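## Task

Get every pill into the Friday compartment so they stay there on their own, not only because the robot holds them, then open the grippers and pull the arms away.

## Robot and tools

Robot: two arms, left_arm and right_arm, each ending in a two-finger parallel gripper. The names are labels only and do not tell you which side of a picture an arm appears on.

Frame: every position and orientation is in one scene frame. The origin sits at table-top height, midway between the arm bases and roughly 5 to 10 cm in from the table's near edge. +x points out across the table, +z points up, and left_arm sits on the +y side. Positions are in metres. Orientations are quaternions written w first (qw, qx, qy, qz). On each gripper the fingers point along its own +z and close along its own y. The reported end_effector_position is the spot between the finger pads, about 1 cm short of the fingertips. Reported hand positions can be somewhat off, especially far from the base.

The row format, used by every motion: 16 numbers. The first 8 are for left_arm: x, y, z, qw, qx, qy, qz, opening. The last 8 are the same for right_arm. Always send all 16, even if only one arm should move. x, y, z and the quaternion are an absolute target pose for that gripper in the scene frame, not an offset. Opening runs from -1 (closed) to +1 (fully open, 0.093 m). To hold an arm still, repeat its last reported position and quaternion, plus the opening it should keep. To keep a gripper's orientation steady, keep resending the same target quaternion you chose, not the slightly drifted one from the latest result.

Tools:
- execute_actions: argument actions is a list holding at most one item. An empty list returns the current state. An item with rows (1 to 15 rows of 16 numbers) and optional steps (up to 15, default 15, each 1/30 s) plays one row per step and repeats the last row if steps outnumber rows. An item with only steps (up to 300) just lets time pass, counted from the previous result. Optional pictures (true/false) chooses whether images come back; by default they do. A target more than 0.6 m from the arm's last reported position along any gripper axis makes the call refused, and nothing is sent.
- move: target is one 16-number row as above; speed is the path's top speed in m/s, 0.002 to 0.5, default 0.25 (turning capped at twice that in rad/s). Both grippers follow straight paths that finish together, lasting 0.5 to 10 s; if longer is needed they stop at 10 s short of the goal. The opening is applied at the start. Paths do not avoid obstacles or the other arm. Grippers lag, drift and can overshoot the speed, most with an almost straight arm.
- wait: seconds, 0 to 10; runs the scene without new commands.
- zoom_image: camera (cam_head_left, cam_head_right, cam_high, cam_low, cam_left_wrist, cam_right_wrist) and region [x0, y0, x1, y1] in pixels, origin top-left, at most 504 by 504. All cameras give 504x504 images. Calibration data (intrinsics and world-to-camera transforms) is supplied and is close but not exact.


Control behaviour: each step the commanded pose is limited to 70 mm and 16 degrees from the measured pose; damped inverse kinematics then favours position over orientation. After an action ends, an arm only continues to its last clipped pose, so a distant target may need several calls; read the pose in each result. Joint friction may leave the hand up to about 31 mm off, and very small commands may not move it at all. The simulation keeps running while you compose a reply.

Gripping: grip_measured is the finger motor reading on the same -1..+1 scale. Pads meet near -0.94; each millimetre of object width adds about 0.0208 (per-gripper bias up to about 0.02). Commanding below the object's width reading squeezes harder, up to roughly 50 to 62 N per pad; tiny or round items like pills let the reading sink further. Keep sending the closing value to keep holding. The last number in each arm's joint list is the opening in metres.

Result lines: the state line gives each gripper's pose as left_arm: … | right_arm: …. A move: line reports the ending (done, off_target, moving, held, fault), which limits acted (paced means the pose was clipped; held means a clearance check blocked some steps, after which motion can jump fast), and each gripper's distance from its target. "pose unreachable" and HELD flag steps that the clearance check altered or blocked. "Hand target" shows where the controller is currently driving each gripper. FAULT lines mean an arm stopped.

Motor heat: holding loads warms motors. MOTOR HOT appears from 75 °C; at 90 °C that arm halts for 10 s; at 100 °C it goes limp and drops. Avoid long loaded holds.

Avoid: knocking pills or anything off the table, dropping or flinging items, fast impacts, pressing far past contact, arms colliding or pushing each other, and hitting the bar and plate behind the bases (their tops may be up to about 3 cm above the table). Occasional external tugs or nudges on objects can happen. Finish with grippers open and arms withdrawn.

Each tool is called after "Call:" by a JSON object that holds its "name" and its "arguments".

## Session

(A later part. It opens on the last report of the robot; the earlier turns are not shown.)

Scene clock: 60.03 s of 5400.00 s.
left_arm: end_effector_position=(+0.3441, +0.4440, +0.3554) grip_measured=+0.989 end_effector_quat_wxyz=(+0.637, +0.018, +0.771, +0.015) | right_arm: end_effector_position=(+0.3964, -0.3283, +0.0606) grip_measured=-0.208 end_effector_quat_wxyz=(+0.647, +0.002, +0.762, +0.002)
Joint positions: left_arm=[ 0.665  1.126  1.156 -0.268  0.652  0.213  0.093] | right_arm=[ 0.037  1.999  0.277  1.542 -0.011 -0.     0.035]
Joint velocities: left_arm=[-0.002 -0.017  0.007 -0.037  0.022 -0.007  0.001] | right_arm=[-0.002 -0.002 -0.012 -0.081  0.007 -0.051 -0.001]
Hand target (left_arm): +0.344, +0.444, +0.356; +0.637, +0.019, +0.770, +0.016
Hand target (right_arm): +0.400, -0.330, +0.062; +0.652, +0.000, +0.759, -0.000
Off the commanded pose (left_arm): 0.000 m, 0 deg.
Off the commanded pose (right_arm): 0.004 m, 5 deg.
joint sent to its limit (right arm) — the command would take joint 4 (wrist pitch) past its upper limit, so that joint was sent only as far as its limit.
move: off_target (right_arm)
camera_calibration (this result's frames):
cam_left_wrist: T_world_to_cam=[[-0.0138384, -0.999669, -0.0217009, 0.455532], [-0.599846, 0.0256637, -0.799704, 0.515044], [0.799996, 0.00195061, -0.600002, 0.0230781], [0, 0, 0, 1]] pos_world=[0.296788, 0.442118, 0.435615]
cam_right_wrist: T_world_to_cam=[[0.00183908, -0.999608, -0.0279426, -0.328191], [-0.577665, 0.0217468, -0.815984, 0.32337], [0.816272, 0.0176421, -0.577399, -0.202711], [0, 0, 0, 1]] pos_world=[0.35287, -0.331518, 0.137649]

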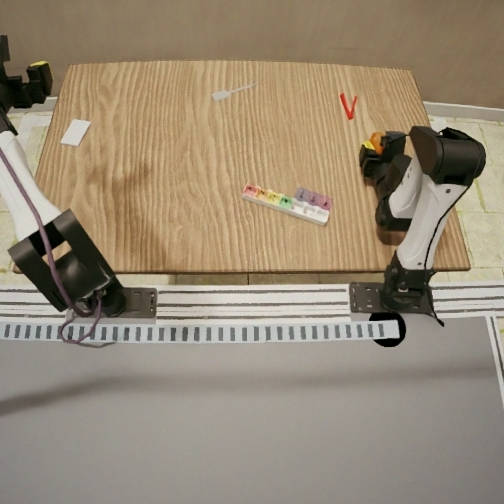

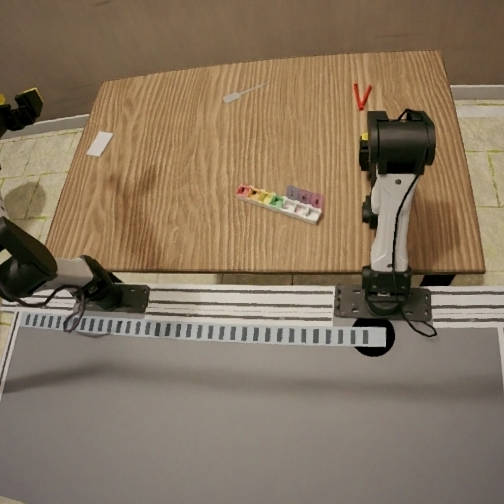

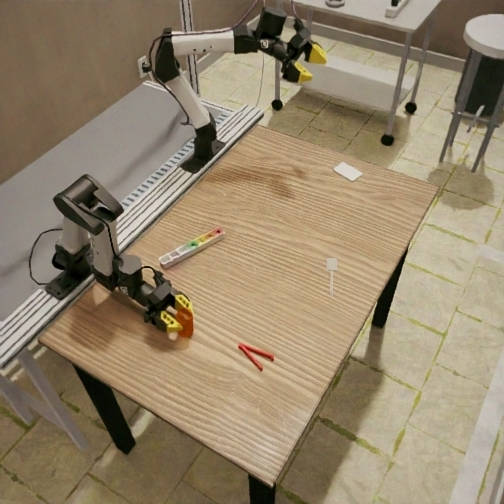

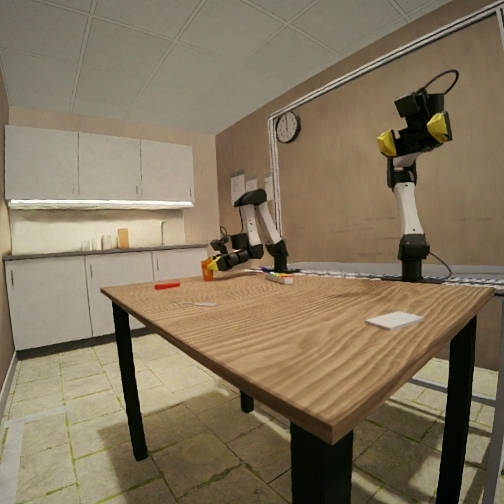

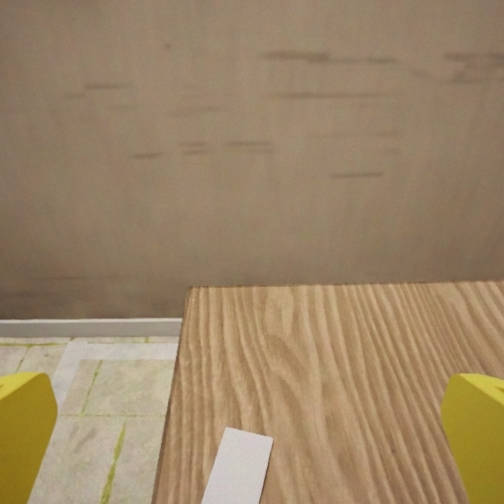

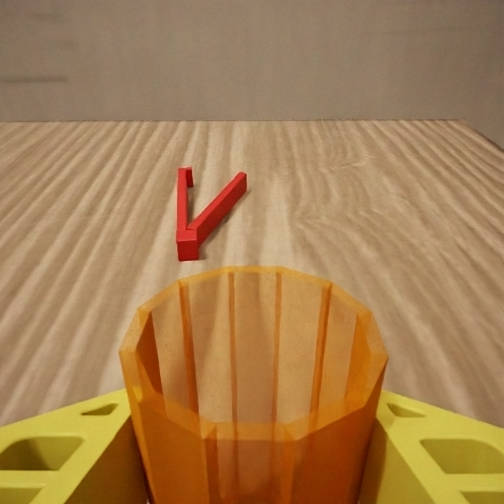

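Call:
{"name": "move", "arguments": {"target": [0.3442,0.4441,0.3558,0.637,0.019,0.77,0.016,1,0.48,0.03,0.1,0.653,-0.218,0.694,0.21,-0.22]}}

Call:
{"name": "move", "arguments": {"target": [0.3442,0.4441,0.3558,0.637,0.019,0.77,0.016,1,0.48,0.03,0.057,0.653,-0.218,0.694,0.21,-0.22], "speed": 0.03}}

Call:
{"name": "zoom_image", "arguments": {"camera": "cam_low", "region": [140,200,320,330]}}

Scene clock: 62.67 s of 5400.00 s.
left_arm: end_effector_position=(+0.3441, +0.4440, +0.3554) grip_measured=+0.989 end_effector_quat_wxyz=(+0.637, +0.018, +0.771, +0.015) | right_arm: end_effector_position=(+0.4705, +0.0254, +0.0982) grip_measured=-0.208 end_effector_quat_wxyz=(+0.646, -0.218, +0.702, +0.206)
Joint positions: left_arm=[ 0.665  1.126  1.156 -0.268  0.652  0.213  0.093] | right_arm=[0.709 2.26  1.105 1.058 0.051 0.021 0.035]
Joint velocities: left_arm=[ 0.007 -0.007  0.007  0.037  0.007 -0.066 -0.   ] | right_arm=[-0.007 -0.002 -0.002 -0.007 -0.051 -0.007  0.001]
Hand target (left_arm): +0.344, +0.444, +0.356; +0.637, +0.019, +0.770, +0.016
Hand target (right_arm): +0.475, +0.030, +0.102; +0.650, -0.220, +0.697, +0.209
Off the commanded pose (left_arm): 0.000 m, 0 deg.
Off the commanded pose (right_arm): 0.011 m, 1 deg.
move: off_target (right_arm)
camera_calibration (this result's frames):
cam_left_wrist: T_world_to_cam=[[-0.0138384, -0.999669, -0.0217009, 0.455532], [-0.599846, 0.0256637, -0.799704, 0.515044], [0.799996, 0.00195061, -0.600002, 0.0230781], [0, 0, 0, 1]] pos_world=[0.296788, 0.442118, 0.435615]
cam_right_wrist: T_world_to_cam=[[0.575319, -0.817326, -0.0313863, -0.247757], [-0.431161, -0.270441, -0.860791, 0.332116], [0.695059, 0.508762, -0.50799, -0.20993], [0, 0, 0, 1]] pos_world=[0.431649, -0.0058756, 0.171464]

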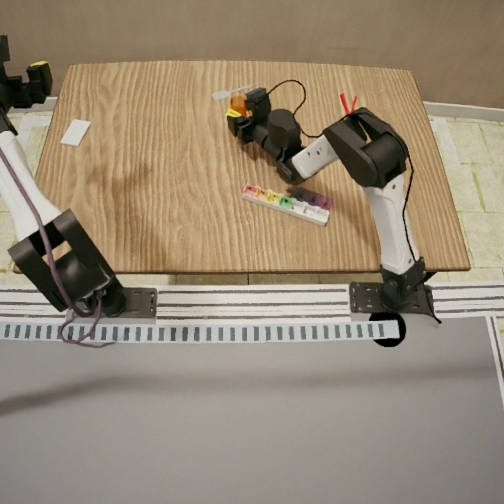

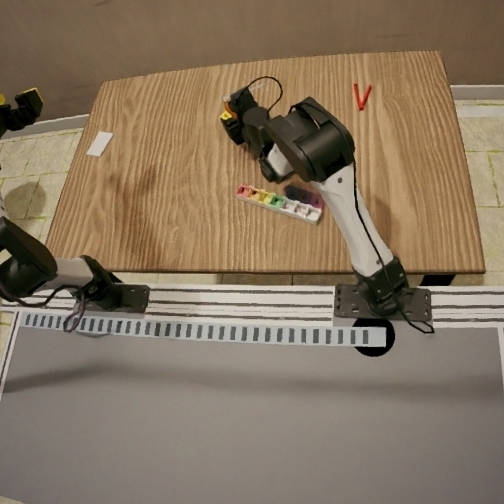

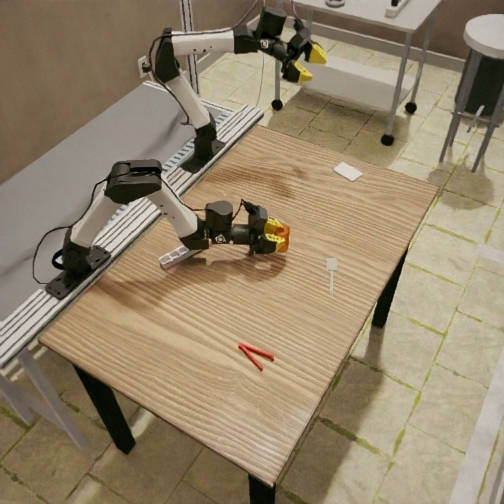

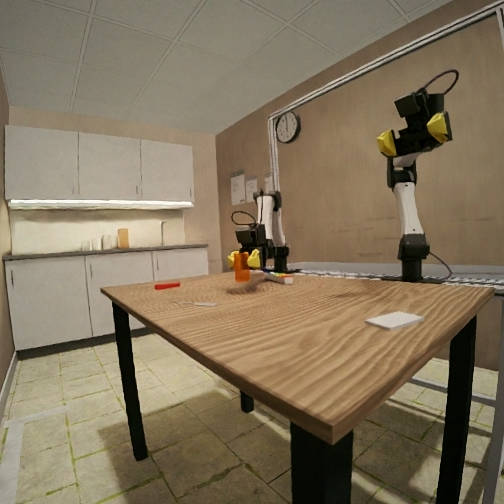

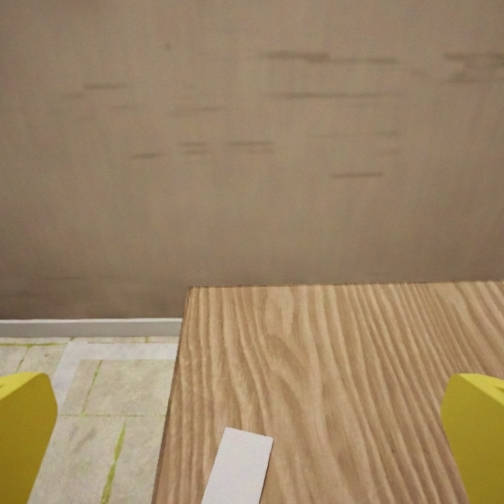

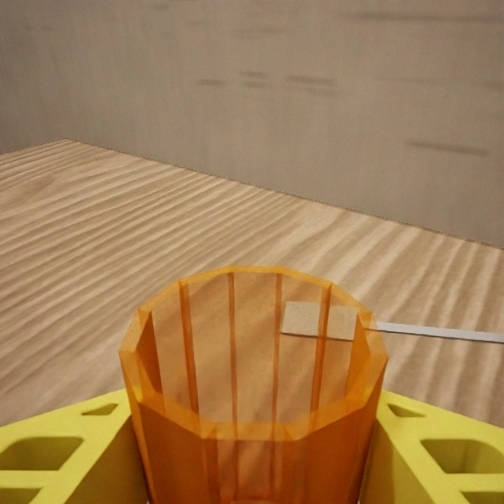

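Scene clock: 64.30 s of 5400.00 s.
left_arm: end_effector_position=(+0.3441, +0.4440, +0.3554) grip_measured=+0.989 end_effector_quat_wxyz=(+0.637, +0.018, +0.771, +0.015) | right_arm: end_effector_position=(+0.4750, +0.0295, +0.0611) grip_measured=-0.208 end_effector_quat_wxyz=(+0.653, -0.216, +0.695, +0.211)
Joint positions: left_arm=[ 0.665  1.126  1.156 -0.268  0.652  0.213  0.093] | right_arm=[0.709 2.406 1.141 1.191 0.047 0.021 0.035]
Joint velocities: left_arm=[ 0.002  0.007  0.007 -0.007  0.022 -0.037 -0.001] | right_arm=[-0.017 -0.002  0.007  0.037  0.051 -0.051  0.001]
Hand target (left_arm): +0.344, +0.444, +0.356; +0.637, +0.019, +0.770, +0.016
Hand target (right_arm): +0.480, +0.030, +0.057; +0.653, -0.218, +0.694, +0.210
Off the commanded pose (left_arm): 0.000 m, 0 deg.
Off the commanded pose (right_arm): 0.007 m, 0 deg.
move: done
camera_calibration (this result's frames):
cam_left_wrist: T_world_to_cam=[[-0.0138384, -0.999669, -0.0217009, 0.455532], [-0.599846, 0.0256637, -0.799704, 0.515044], [0.799996, 0.00195061, -0.600002, 0.0230781], [0, 0, 0, 1]] pos_world=[0.296788, 0.442118, 0.435615]
cam_right_wrist: T_world_to_cam=[[0.579424, -0.814371, -0.0326816, -0.250164], [-0.415057, -0.260328, -0.871755, 0.295961], [0.701424, 0.518681, -0.488851, -0.238497], [0, 0, 0, 1]] pos_world=[0.435079, -0.00297512, 0.133241]

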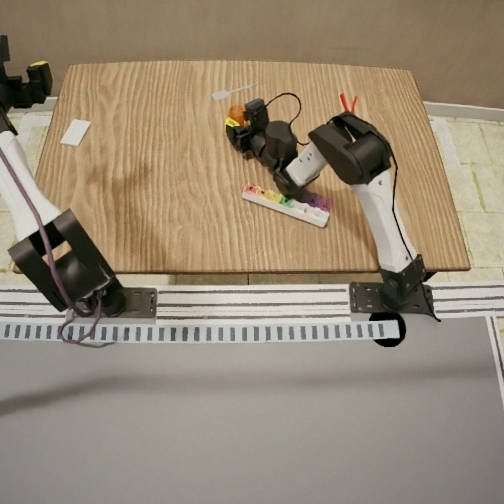

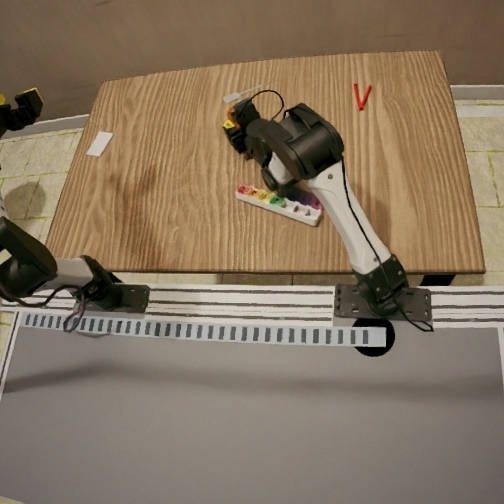

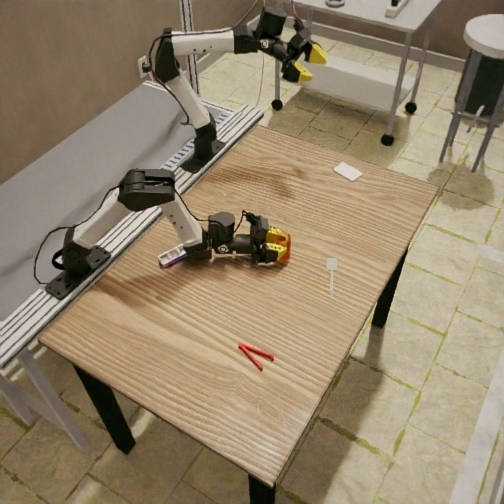

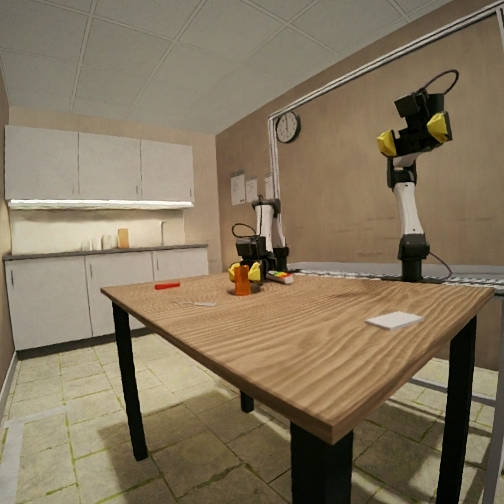

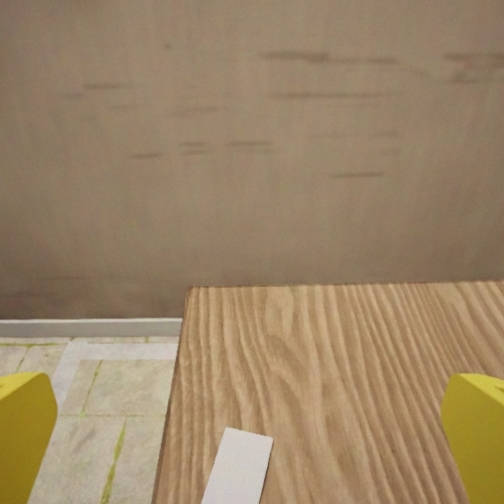

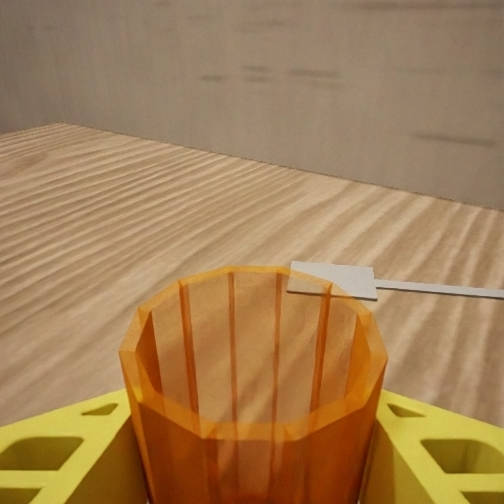

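Region (140, 200, 320, 330) of cam_low's 504x504 image, scaled by 2.800, with more detail than that image has.

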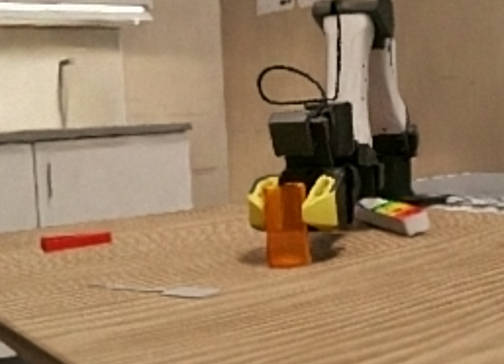

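Call:
{"name": "move", "arguments": {"target": [0.3442,0.4441,0.3558,0.637,0.019,0.77,0.016,1,0.48,0.03,0.075,0.62,-0.228,0.724,0.2,1], "speed": 0.02}}

Call:
{"name": "move", "arguments": {"target": [0.3442,0.4441,0.3558,0.637,0.019,0.77,0.016,1,0.47,0.02,0.15,0.62,-0.228,0.724,0.2,1]}}

Call:
{"name": "move", "arguments": {"target": [0.3442,0.4441,0.3558,0.637,0.019,0.77,0.016,1,0.57,-0.295,0.06,0.462,0.039,0.886,-0.02,0.2]}}

Scene clock: 69.70 s of 5400.00 s.
left_arm: end_effector_position=(+0.3441, +0.4440, +0.3554) grip_measured=+0.989 end_effector_quat_wxyz=(+0.637, +0.018, +0.771, +0.015) | right_arm: end_effector_position=(+0.4730, +0.0287, +0.0570) grip_measured=+0.988 end_effector_quat_wxyz=(+0.608, -0.232, +0.734, +0.195)
Joint positions: left_arm=[ 0.665  1.126  1.156 -0.268  0.652  0.213  0.093] | right_arm=[0.709 2.327 1.141 0.985 0.043 0.021 0.093]
Joint velocities: left_arm=[-0.002  0.007  0.002  0.051 -0.022  0.007 -0.002] | right_arm=[-0.002  0.022  0.002  0.022  0.007  0.007 -0.   ]
Hand target (left_arm): +0.344, +0.444, +0.356; +0.637, +0.019, +0.770, +0.016
Hand target (right_arm): +0.479, +0.029, +0.075; +0.620, -0.228, +0.724, +0.200
Off the commanded pose (left_arm): 0.000 m, 0 deg.
Off the commanded pose (right_arm): 0.019 m, 2 deg.
move: off_target (right_arm)
camera_calibration (this result's frames):
cam_left_wrist: T_world_to_cam=[[-0.0138384, -0.999669, -0.0217009, 0.455532], [-0.599846, 0.0256637, -0.799704, 0.515044], [0.799996, 0.00195061, -0.600002, 0.0230781], [0, 0, 0, 1]] pos_world=[0.296788, 0.442118, 0.435615]
cam_right_wrist: T_world_to_cam=[[0.578714, -0.815061, -0.0276638, -0.249709], [-0.498057, -0.326365, -0.803384, 0.328547], [0.645778, 0.478707, -0.594819, -0.205215], [0, 0, 0, 1]] pos_world=[0.440669, 0.00193587, 0.134975]

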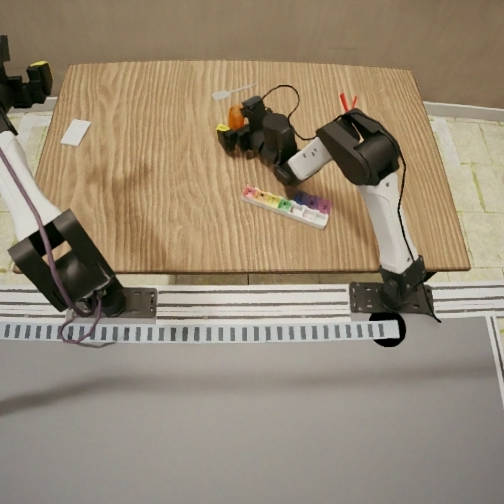

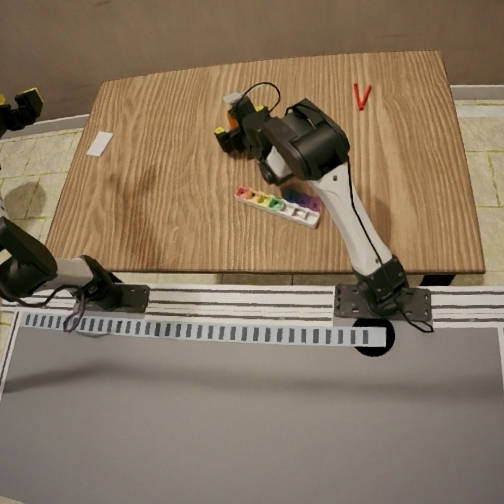

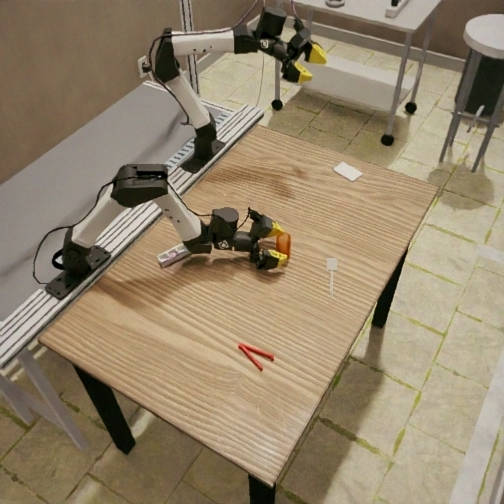

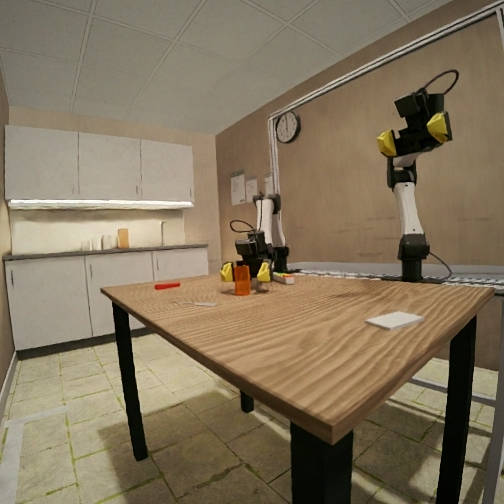

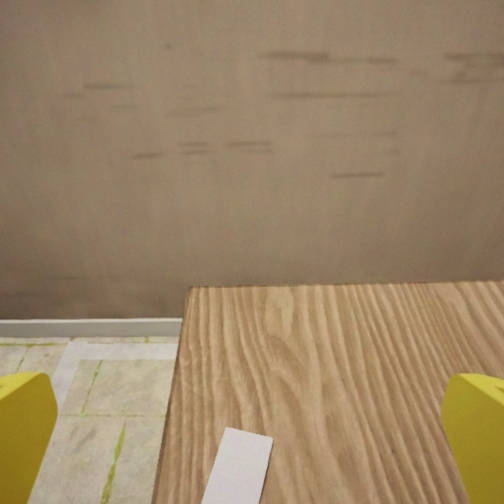

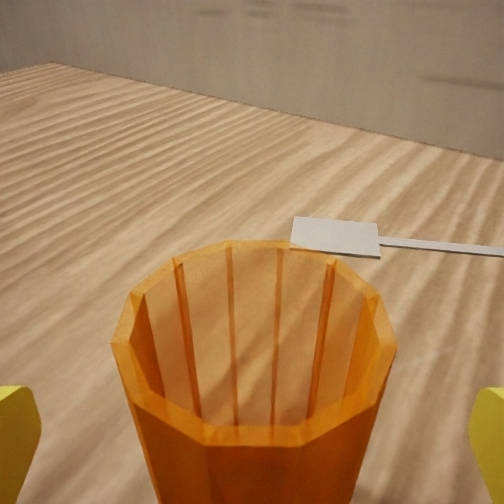

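Scene clock: 70.80 s of 5400.00 s.
left_arm: end_effector_position=(+0.3441, +0.4440, +0.3554) grip_measured=+0.989 end_effector_quat_wxyz=(+0.637, +0.018, +0.771, +0.015) | right_arm: end_effector_position=(+0.4682, +0.0225, +0.1511) grip_measured=+0.988 end_effector_quat_wxyz=(+0.622, -0.227, +0.722, +0.201)
Joint positions: left_arm=[ 0.665  1.126  1.156 -0.268  0.652  0.213  0.093] | right_arm=[0.703 2.067 1.141 0.764 0.035 0.021 0.093]
Joint velocities: left_arm=[-0.007  0.007  0.017 -0.051 -0.022  0.066 -0.002] | right_arm=[-0.007  0.007 -0.022 -0.081 -0.022  0.022 -0.001]
Hand target (left_arm): +0.344, +0.444, +0.356; +0.637, +0.019, +0.770, +0.016
Hand target (right_arm): +0.470, +0.019, +0.149; +0.620, -0.228, +0.724, +0.200
Off the commanded pose (left_arm): 0.000 m, 0 deg.
Off the commanded pose (right_arm): 0.003 m, 0 deg.
move: done
camera_calibration (this result's frames):
cam_left_wrist: T_world_to_cam=[[-0.0138384, -0.999669, -0.0217009, 0.455532], [-0.599846, 0.0256637, -0.799704, 0.515044], [0.799996, 0.00195061, -0.600002, 0.0230781], [0, 0, 0, 1]] pos_world=[0.296788, 0.442118, 0.435615]
cam_right_wrist: T_world_to_cam=[[0.58068, -0.813555, -0.030627, -0.249864], [-0.473017, -0.306523, -0.826013, 0.391005], [0.66262, 0.494137, -0.562818, -0.156205], [0, 0, 0, 1]] pos_world=[0.433548, -0.0062394, 0.227407]

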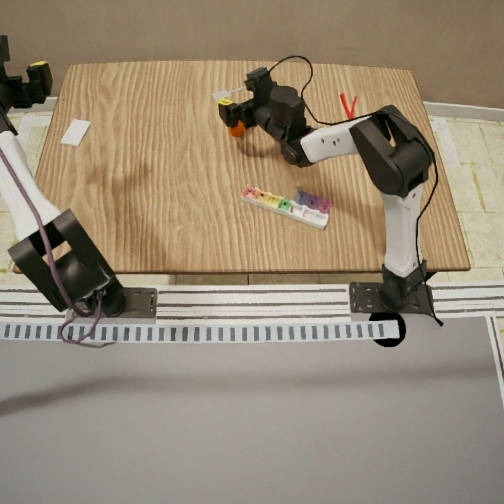

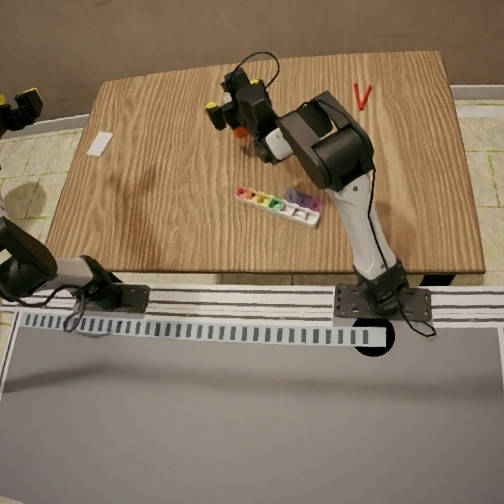

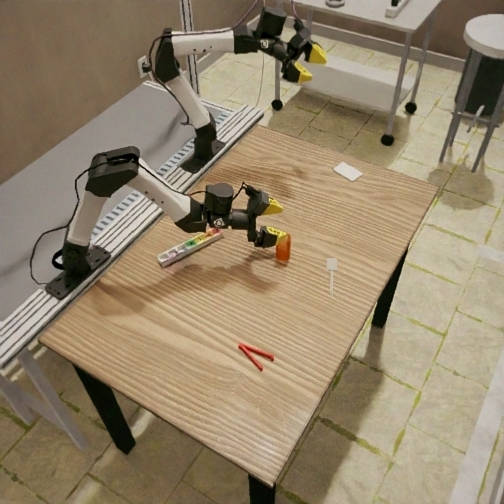

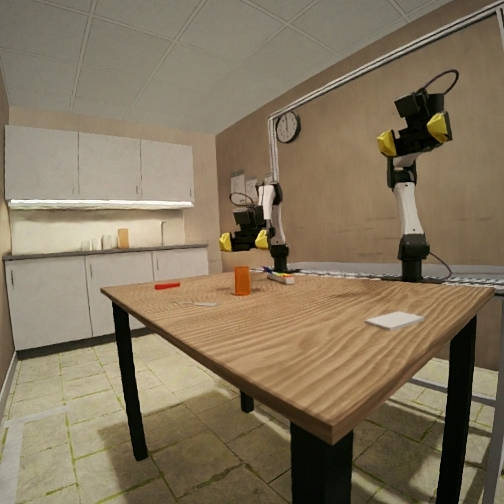

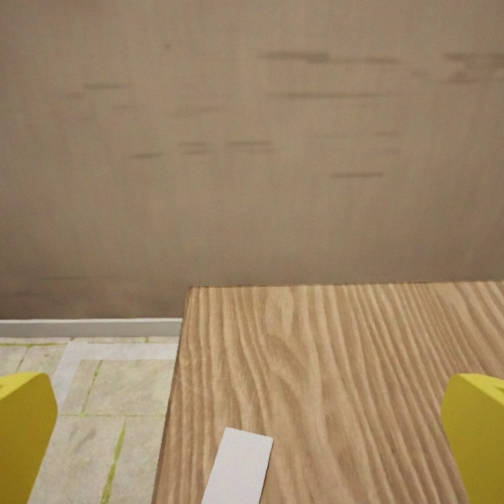

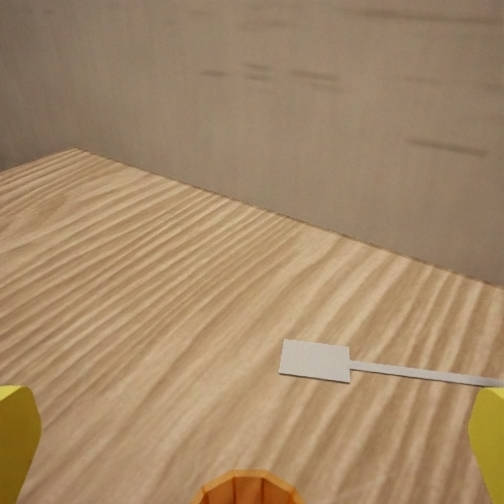

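Scene clock: 73.07 s of 5400.00 s.
left_arm: end_effector_position=(+0.3441, +0.4440, +0.3554) grip_measured=+0.989 end_effector_quat_wxyz=(+0.637, +0.018, +0.771, +0.015) | right_arm: end_effector_position=(+0.5670, -0.2930, +0.0573) grip_measured=+0.201 end_effector_quat_wxyz=(+0.460, +0.039, +0.887, -0.019)
Joint positions: left_arm=[ 0.665  1.126  1.156 -0.268  0.652  0.213  0.093] | right_arm=[0.153 2.128 1.292 0.197 0.155 0.112 0.055]
Joint velocities: left_arm=[ 0.002 -0.007  0.012 -0.022 -0.037 -0.022  0.001] | right_arm=[-0.002  0.002 -0.007 -0.066 -0.066  0.022  0.   ]
Hand target (left_arm): +0.344, +0.444, +0.356; +0.637, +0.019, +0.770, +0.016
Hand target (right_arm): +0.573, -0.292, +0.061; +0.465, +0.042, +0.884, -0.019
Off the commanded pose (left_arm): 0.000 m, 0 deg.
Off the commanded pose (right_arm): 0.004 m, 0 deg.
move: done
camera_calibration (this result's frames):
cam_left_wrist: T_world_to_cam=[[-0.0138384, -0.999669, -0.0217009, 0.455532], [-0.599846, 0.0256637, -0.799704, 0.515044], [0.799996, 0.00195061, -0.600002, 0.0230781], [0, 0, 0, 1]] pos_world=[0.296788, 0.442118, 0.435615]
cam_right_wrist: T_world_to_cam=[[-0.0939233, -0.995274, -0.0246676, -0.237887], [-0.870467, 0.09412, -0.483144, 0.586688], [0.483182, -0.0239062, -0.875193, -0.150721], [0, 0, 0, 1]] pos_world=[0.561175, -0.295585, 0.145676]

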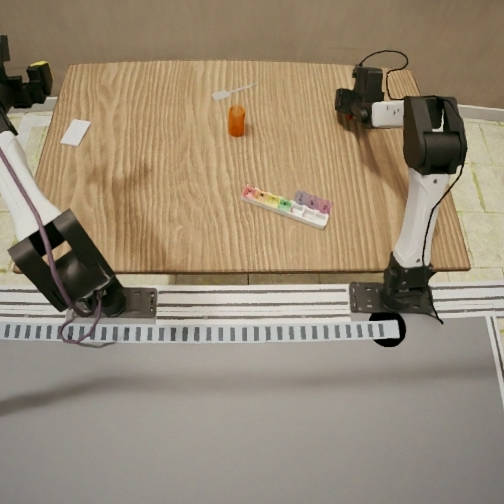

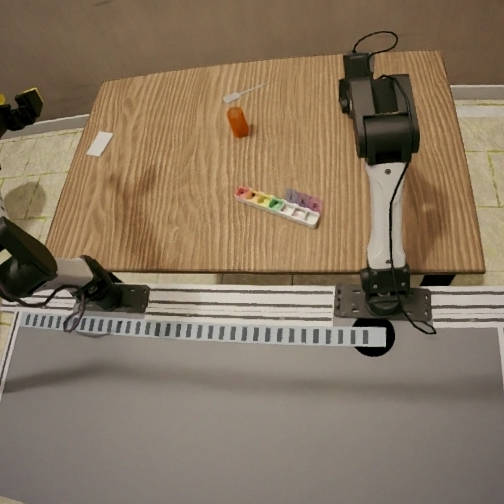

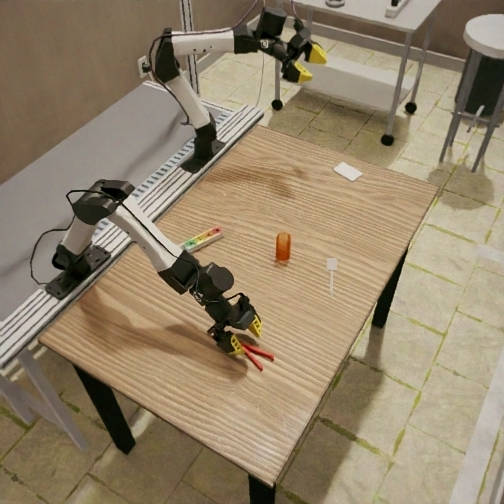

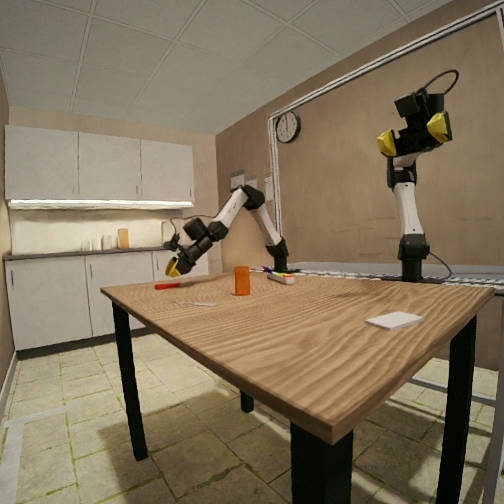

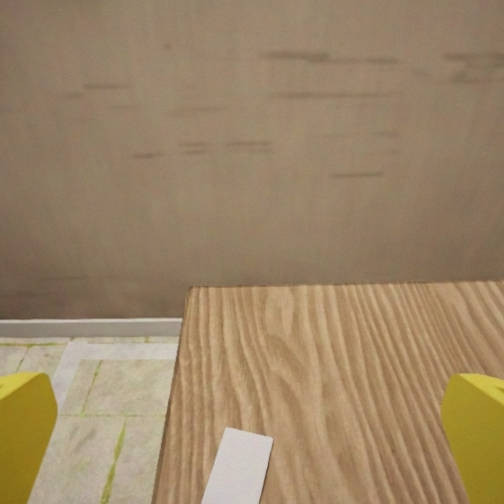

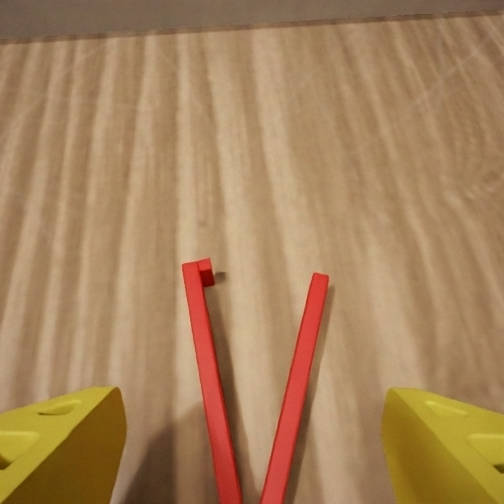

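Call:
{"name": "move", "arguments": {"target": [0.3442,0.4441,0.3558,0.637,0.019,0.77,0.016,1,0.585,-0.297,0.018,0.462,0.039,0.886,-0.02,0.2], "speed": 0.04}}

Call:
{"name": "zoom_image", "arguments": {"camera": "cam_low", "region": [130,240,230,310]}}

Scene clock: 74.80 s of 5400.00 s.
left_arm: end_effector_position=(+0.3441, +0.4440, +0.3554) grip_measured=+0.989 end_effector_quat_wxyz=(+0.637, +0.018, +0.771, +0.015) | right_arm: end_effector_position=(+0.5785, -0.2936, +0.0201) grip_measured=+0.201 end_effector_quat_wxyz=(+0.459, +0.039, +0.887, -0.019)
Joint positions: left_arm=[ 0.665  1.126  1.156 -0.268  0.652  0.213  0.093] | right_arm=[0.149 2.245 1.316 0.288 0.153 0.11  0.055]
Joint velocities: left_arm=[ 0.012  0.002 -0.012 -0.037  0.007 -0.007 -0.001] | right_arm=[-0.027  0.002 -0.012 -0.007 -0.007 -0.022 -0.001]
Hand target (left_arm): +0.344, +0.444, +0.356; +0.637, +0.019, +0.770, +0.016
Hand target (right_arm): +0.585, -0.297, +0.019; +0.462, +0.039, +0.886, -0.020
Off the commanded pose (left_arm): 0.000 m, 0 deg.
Off the commanded pose (right_arm): 0.008 m, 0 deg.
move: done
camera_calibration (this result's frames):
cam_left_wrist: T_world_to_cam=[[-0.0138384, -0.999669, -0.0217009, 0.455532], [-0.599846, 0.0256637, -0.799704, 0.515044], [0.799996, 0.00195061, -0.600002, 0.0230781], [0, 0, 0, 1]] pos_world=[0.296788, 0.442118, 0.435615]
cam_right_wrist: T_world_to_cam=[[-0.0953672, -0.995152, -0.0240527, -0.237478], [-0.871728, 0.0951568, -0.480662, 0.579718], [0.48062, -0.024872, -0.876576, -0.187613], [0, 0, 0, 1]] pos_world=[0.57288, -0.296157, 0.108479]

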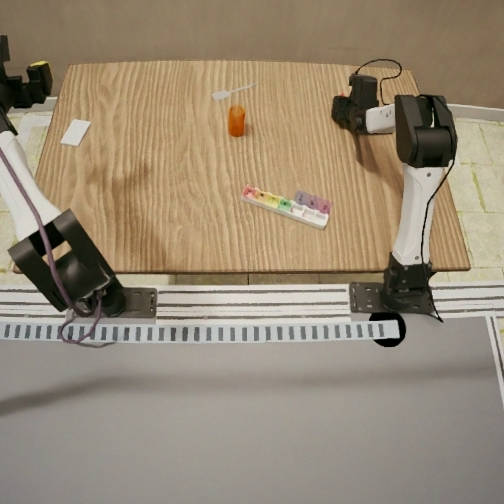

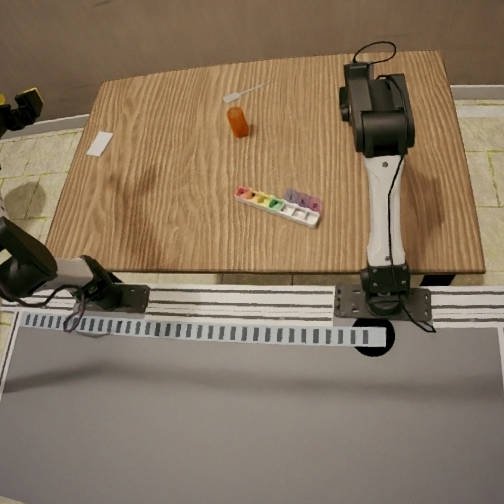

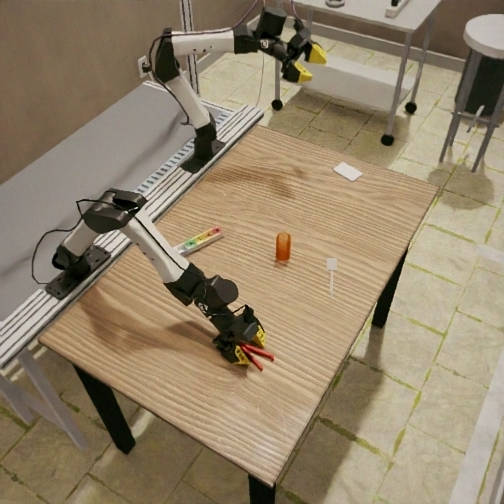

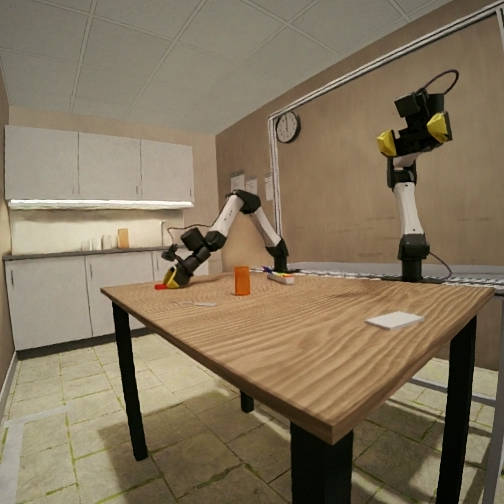

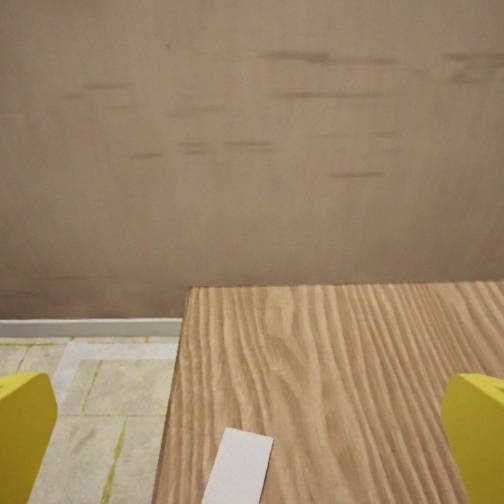

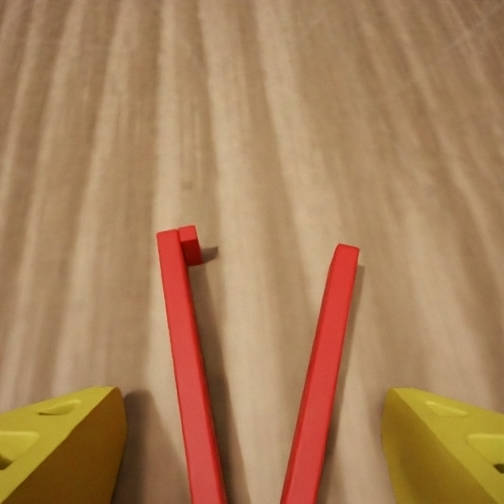

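Region (130, 240, 230, 310) of cam_low's 504x504 image, scaled by 5.040, with more detail than that image has; it fills the top 353 rows of this view, and the rest is white.

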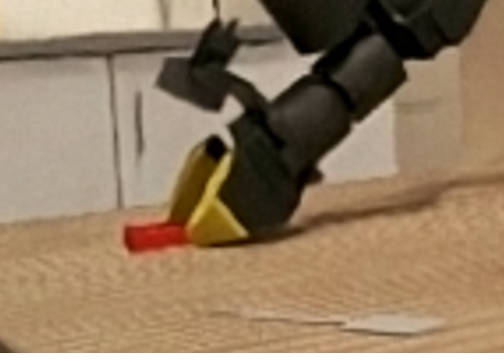

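Call:
{"name": "move", "arguments": {"target": [0.3442,0.4441,0.3558,0.637,0.019,0.77,0.016,1,0.585,-0.297,0.018,0.462,0.039,0.886,-0.02,-0.5]}}

Scene clock: 76.70 s of 5400.00 s.
left_arm: end_effector_position=(+0.3441, +0.4440, +0.3554) grip_measured=+0.989 end_effector_quat_wxyz=(+0.637, +0.018, +0.771, +0.015) | right_arm: end_effector_position=(+0.5787, -0.2935, +0.0202) grip_measured=-0.483 end_effector_quat_wxyz=(+0.459, +0.039, +0.887, -0.019)
Joint positions: left_arm=[ 0.665  1.126  1.156 -0.268  0.652  0.213  0.093] | right_arm=[0.149 2.246 1.316 0.289 0.152 0.109 0.022]
Joint velocities: left_arm=[ 0.027  0.002 -0.012 -0.037  0.037  0.037  0.001] | right_arm=[ 0.007 -0.002 -0.002 -0.037  0.007  0.007 -0.001]
Hand target (left_arm): +0.344, +0.444, +0.356; +0.637, +0.019, +0.770, +0.016
Hand target (right_arm): +0.585, -0.297, +0.018; +0.462, +0.039, +0.886, -0.020
Off the commanded pose (left_arm): 0.000 m, 0 deg.
Off the commanded pose (right_arm): 0.008 m, 0 deg.
move: done
camera_calibration (this result's frames):
cam_left_wrist: T_world_to_cam=[[-0.0138384, -0.999669, -0.0217009, 0.455532], [-0.599846, 0.0256637, -0.799704, 0.515044], [0.799996, 0.00195061, -0.600002, 0.0230781], [0, 0, 0, 1]] pos_world=[0.296788, 0.442118, 0.435615]
cam_right_wrist: T_world_to_cam=[[-0.0938523, -0.99531, -0.0234669, -0.238248], [-0.871394, 0.0935223, -0.481588, 0.579245], [0.481524, -0.0247492, -0.876084, -0.188128], [0, 0, 0, 1]] pos_world=[0.572979, -0.295959, 0.10855]

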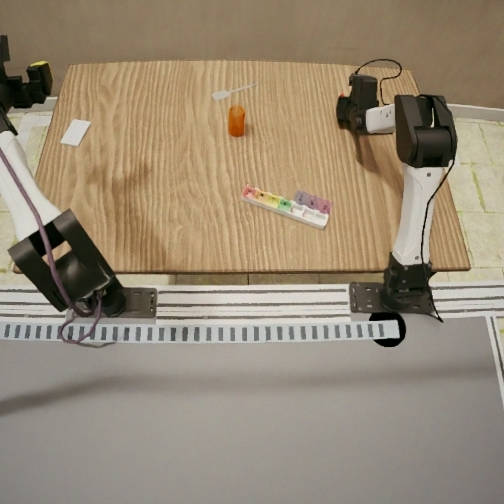

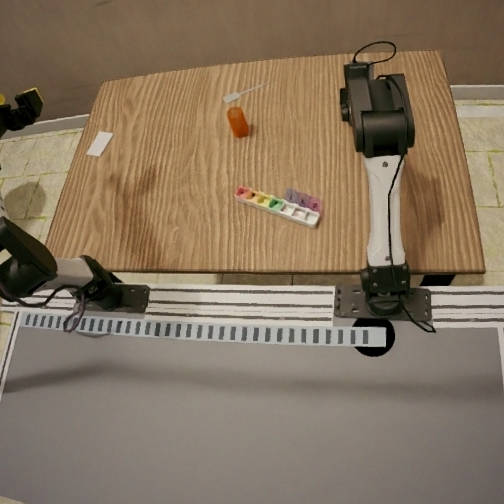

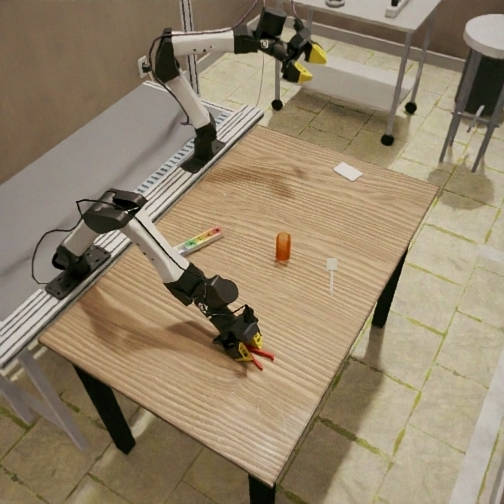

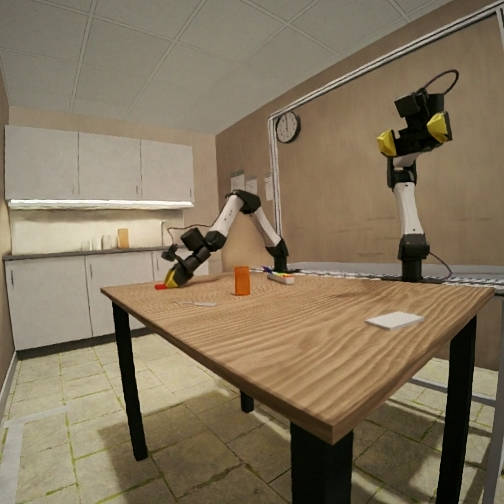

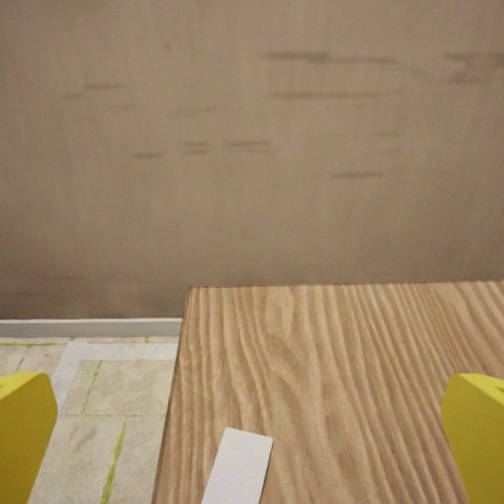

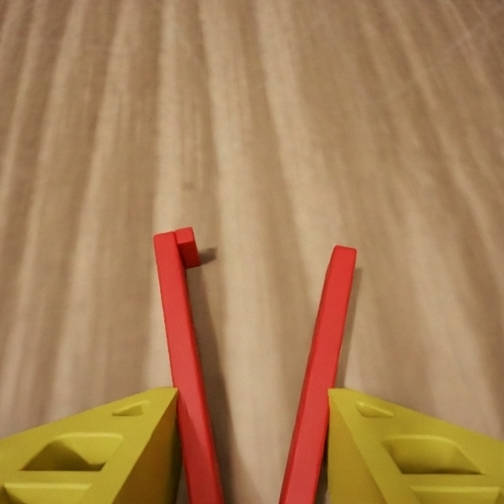

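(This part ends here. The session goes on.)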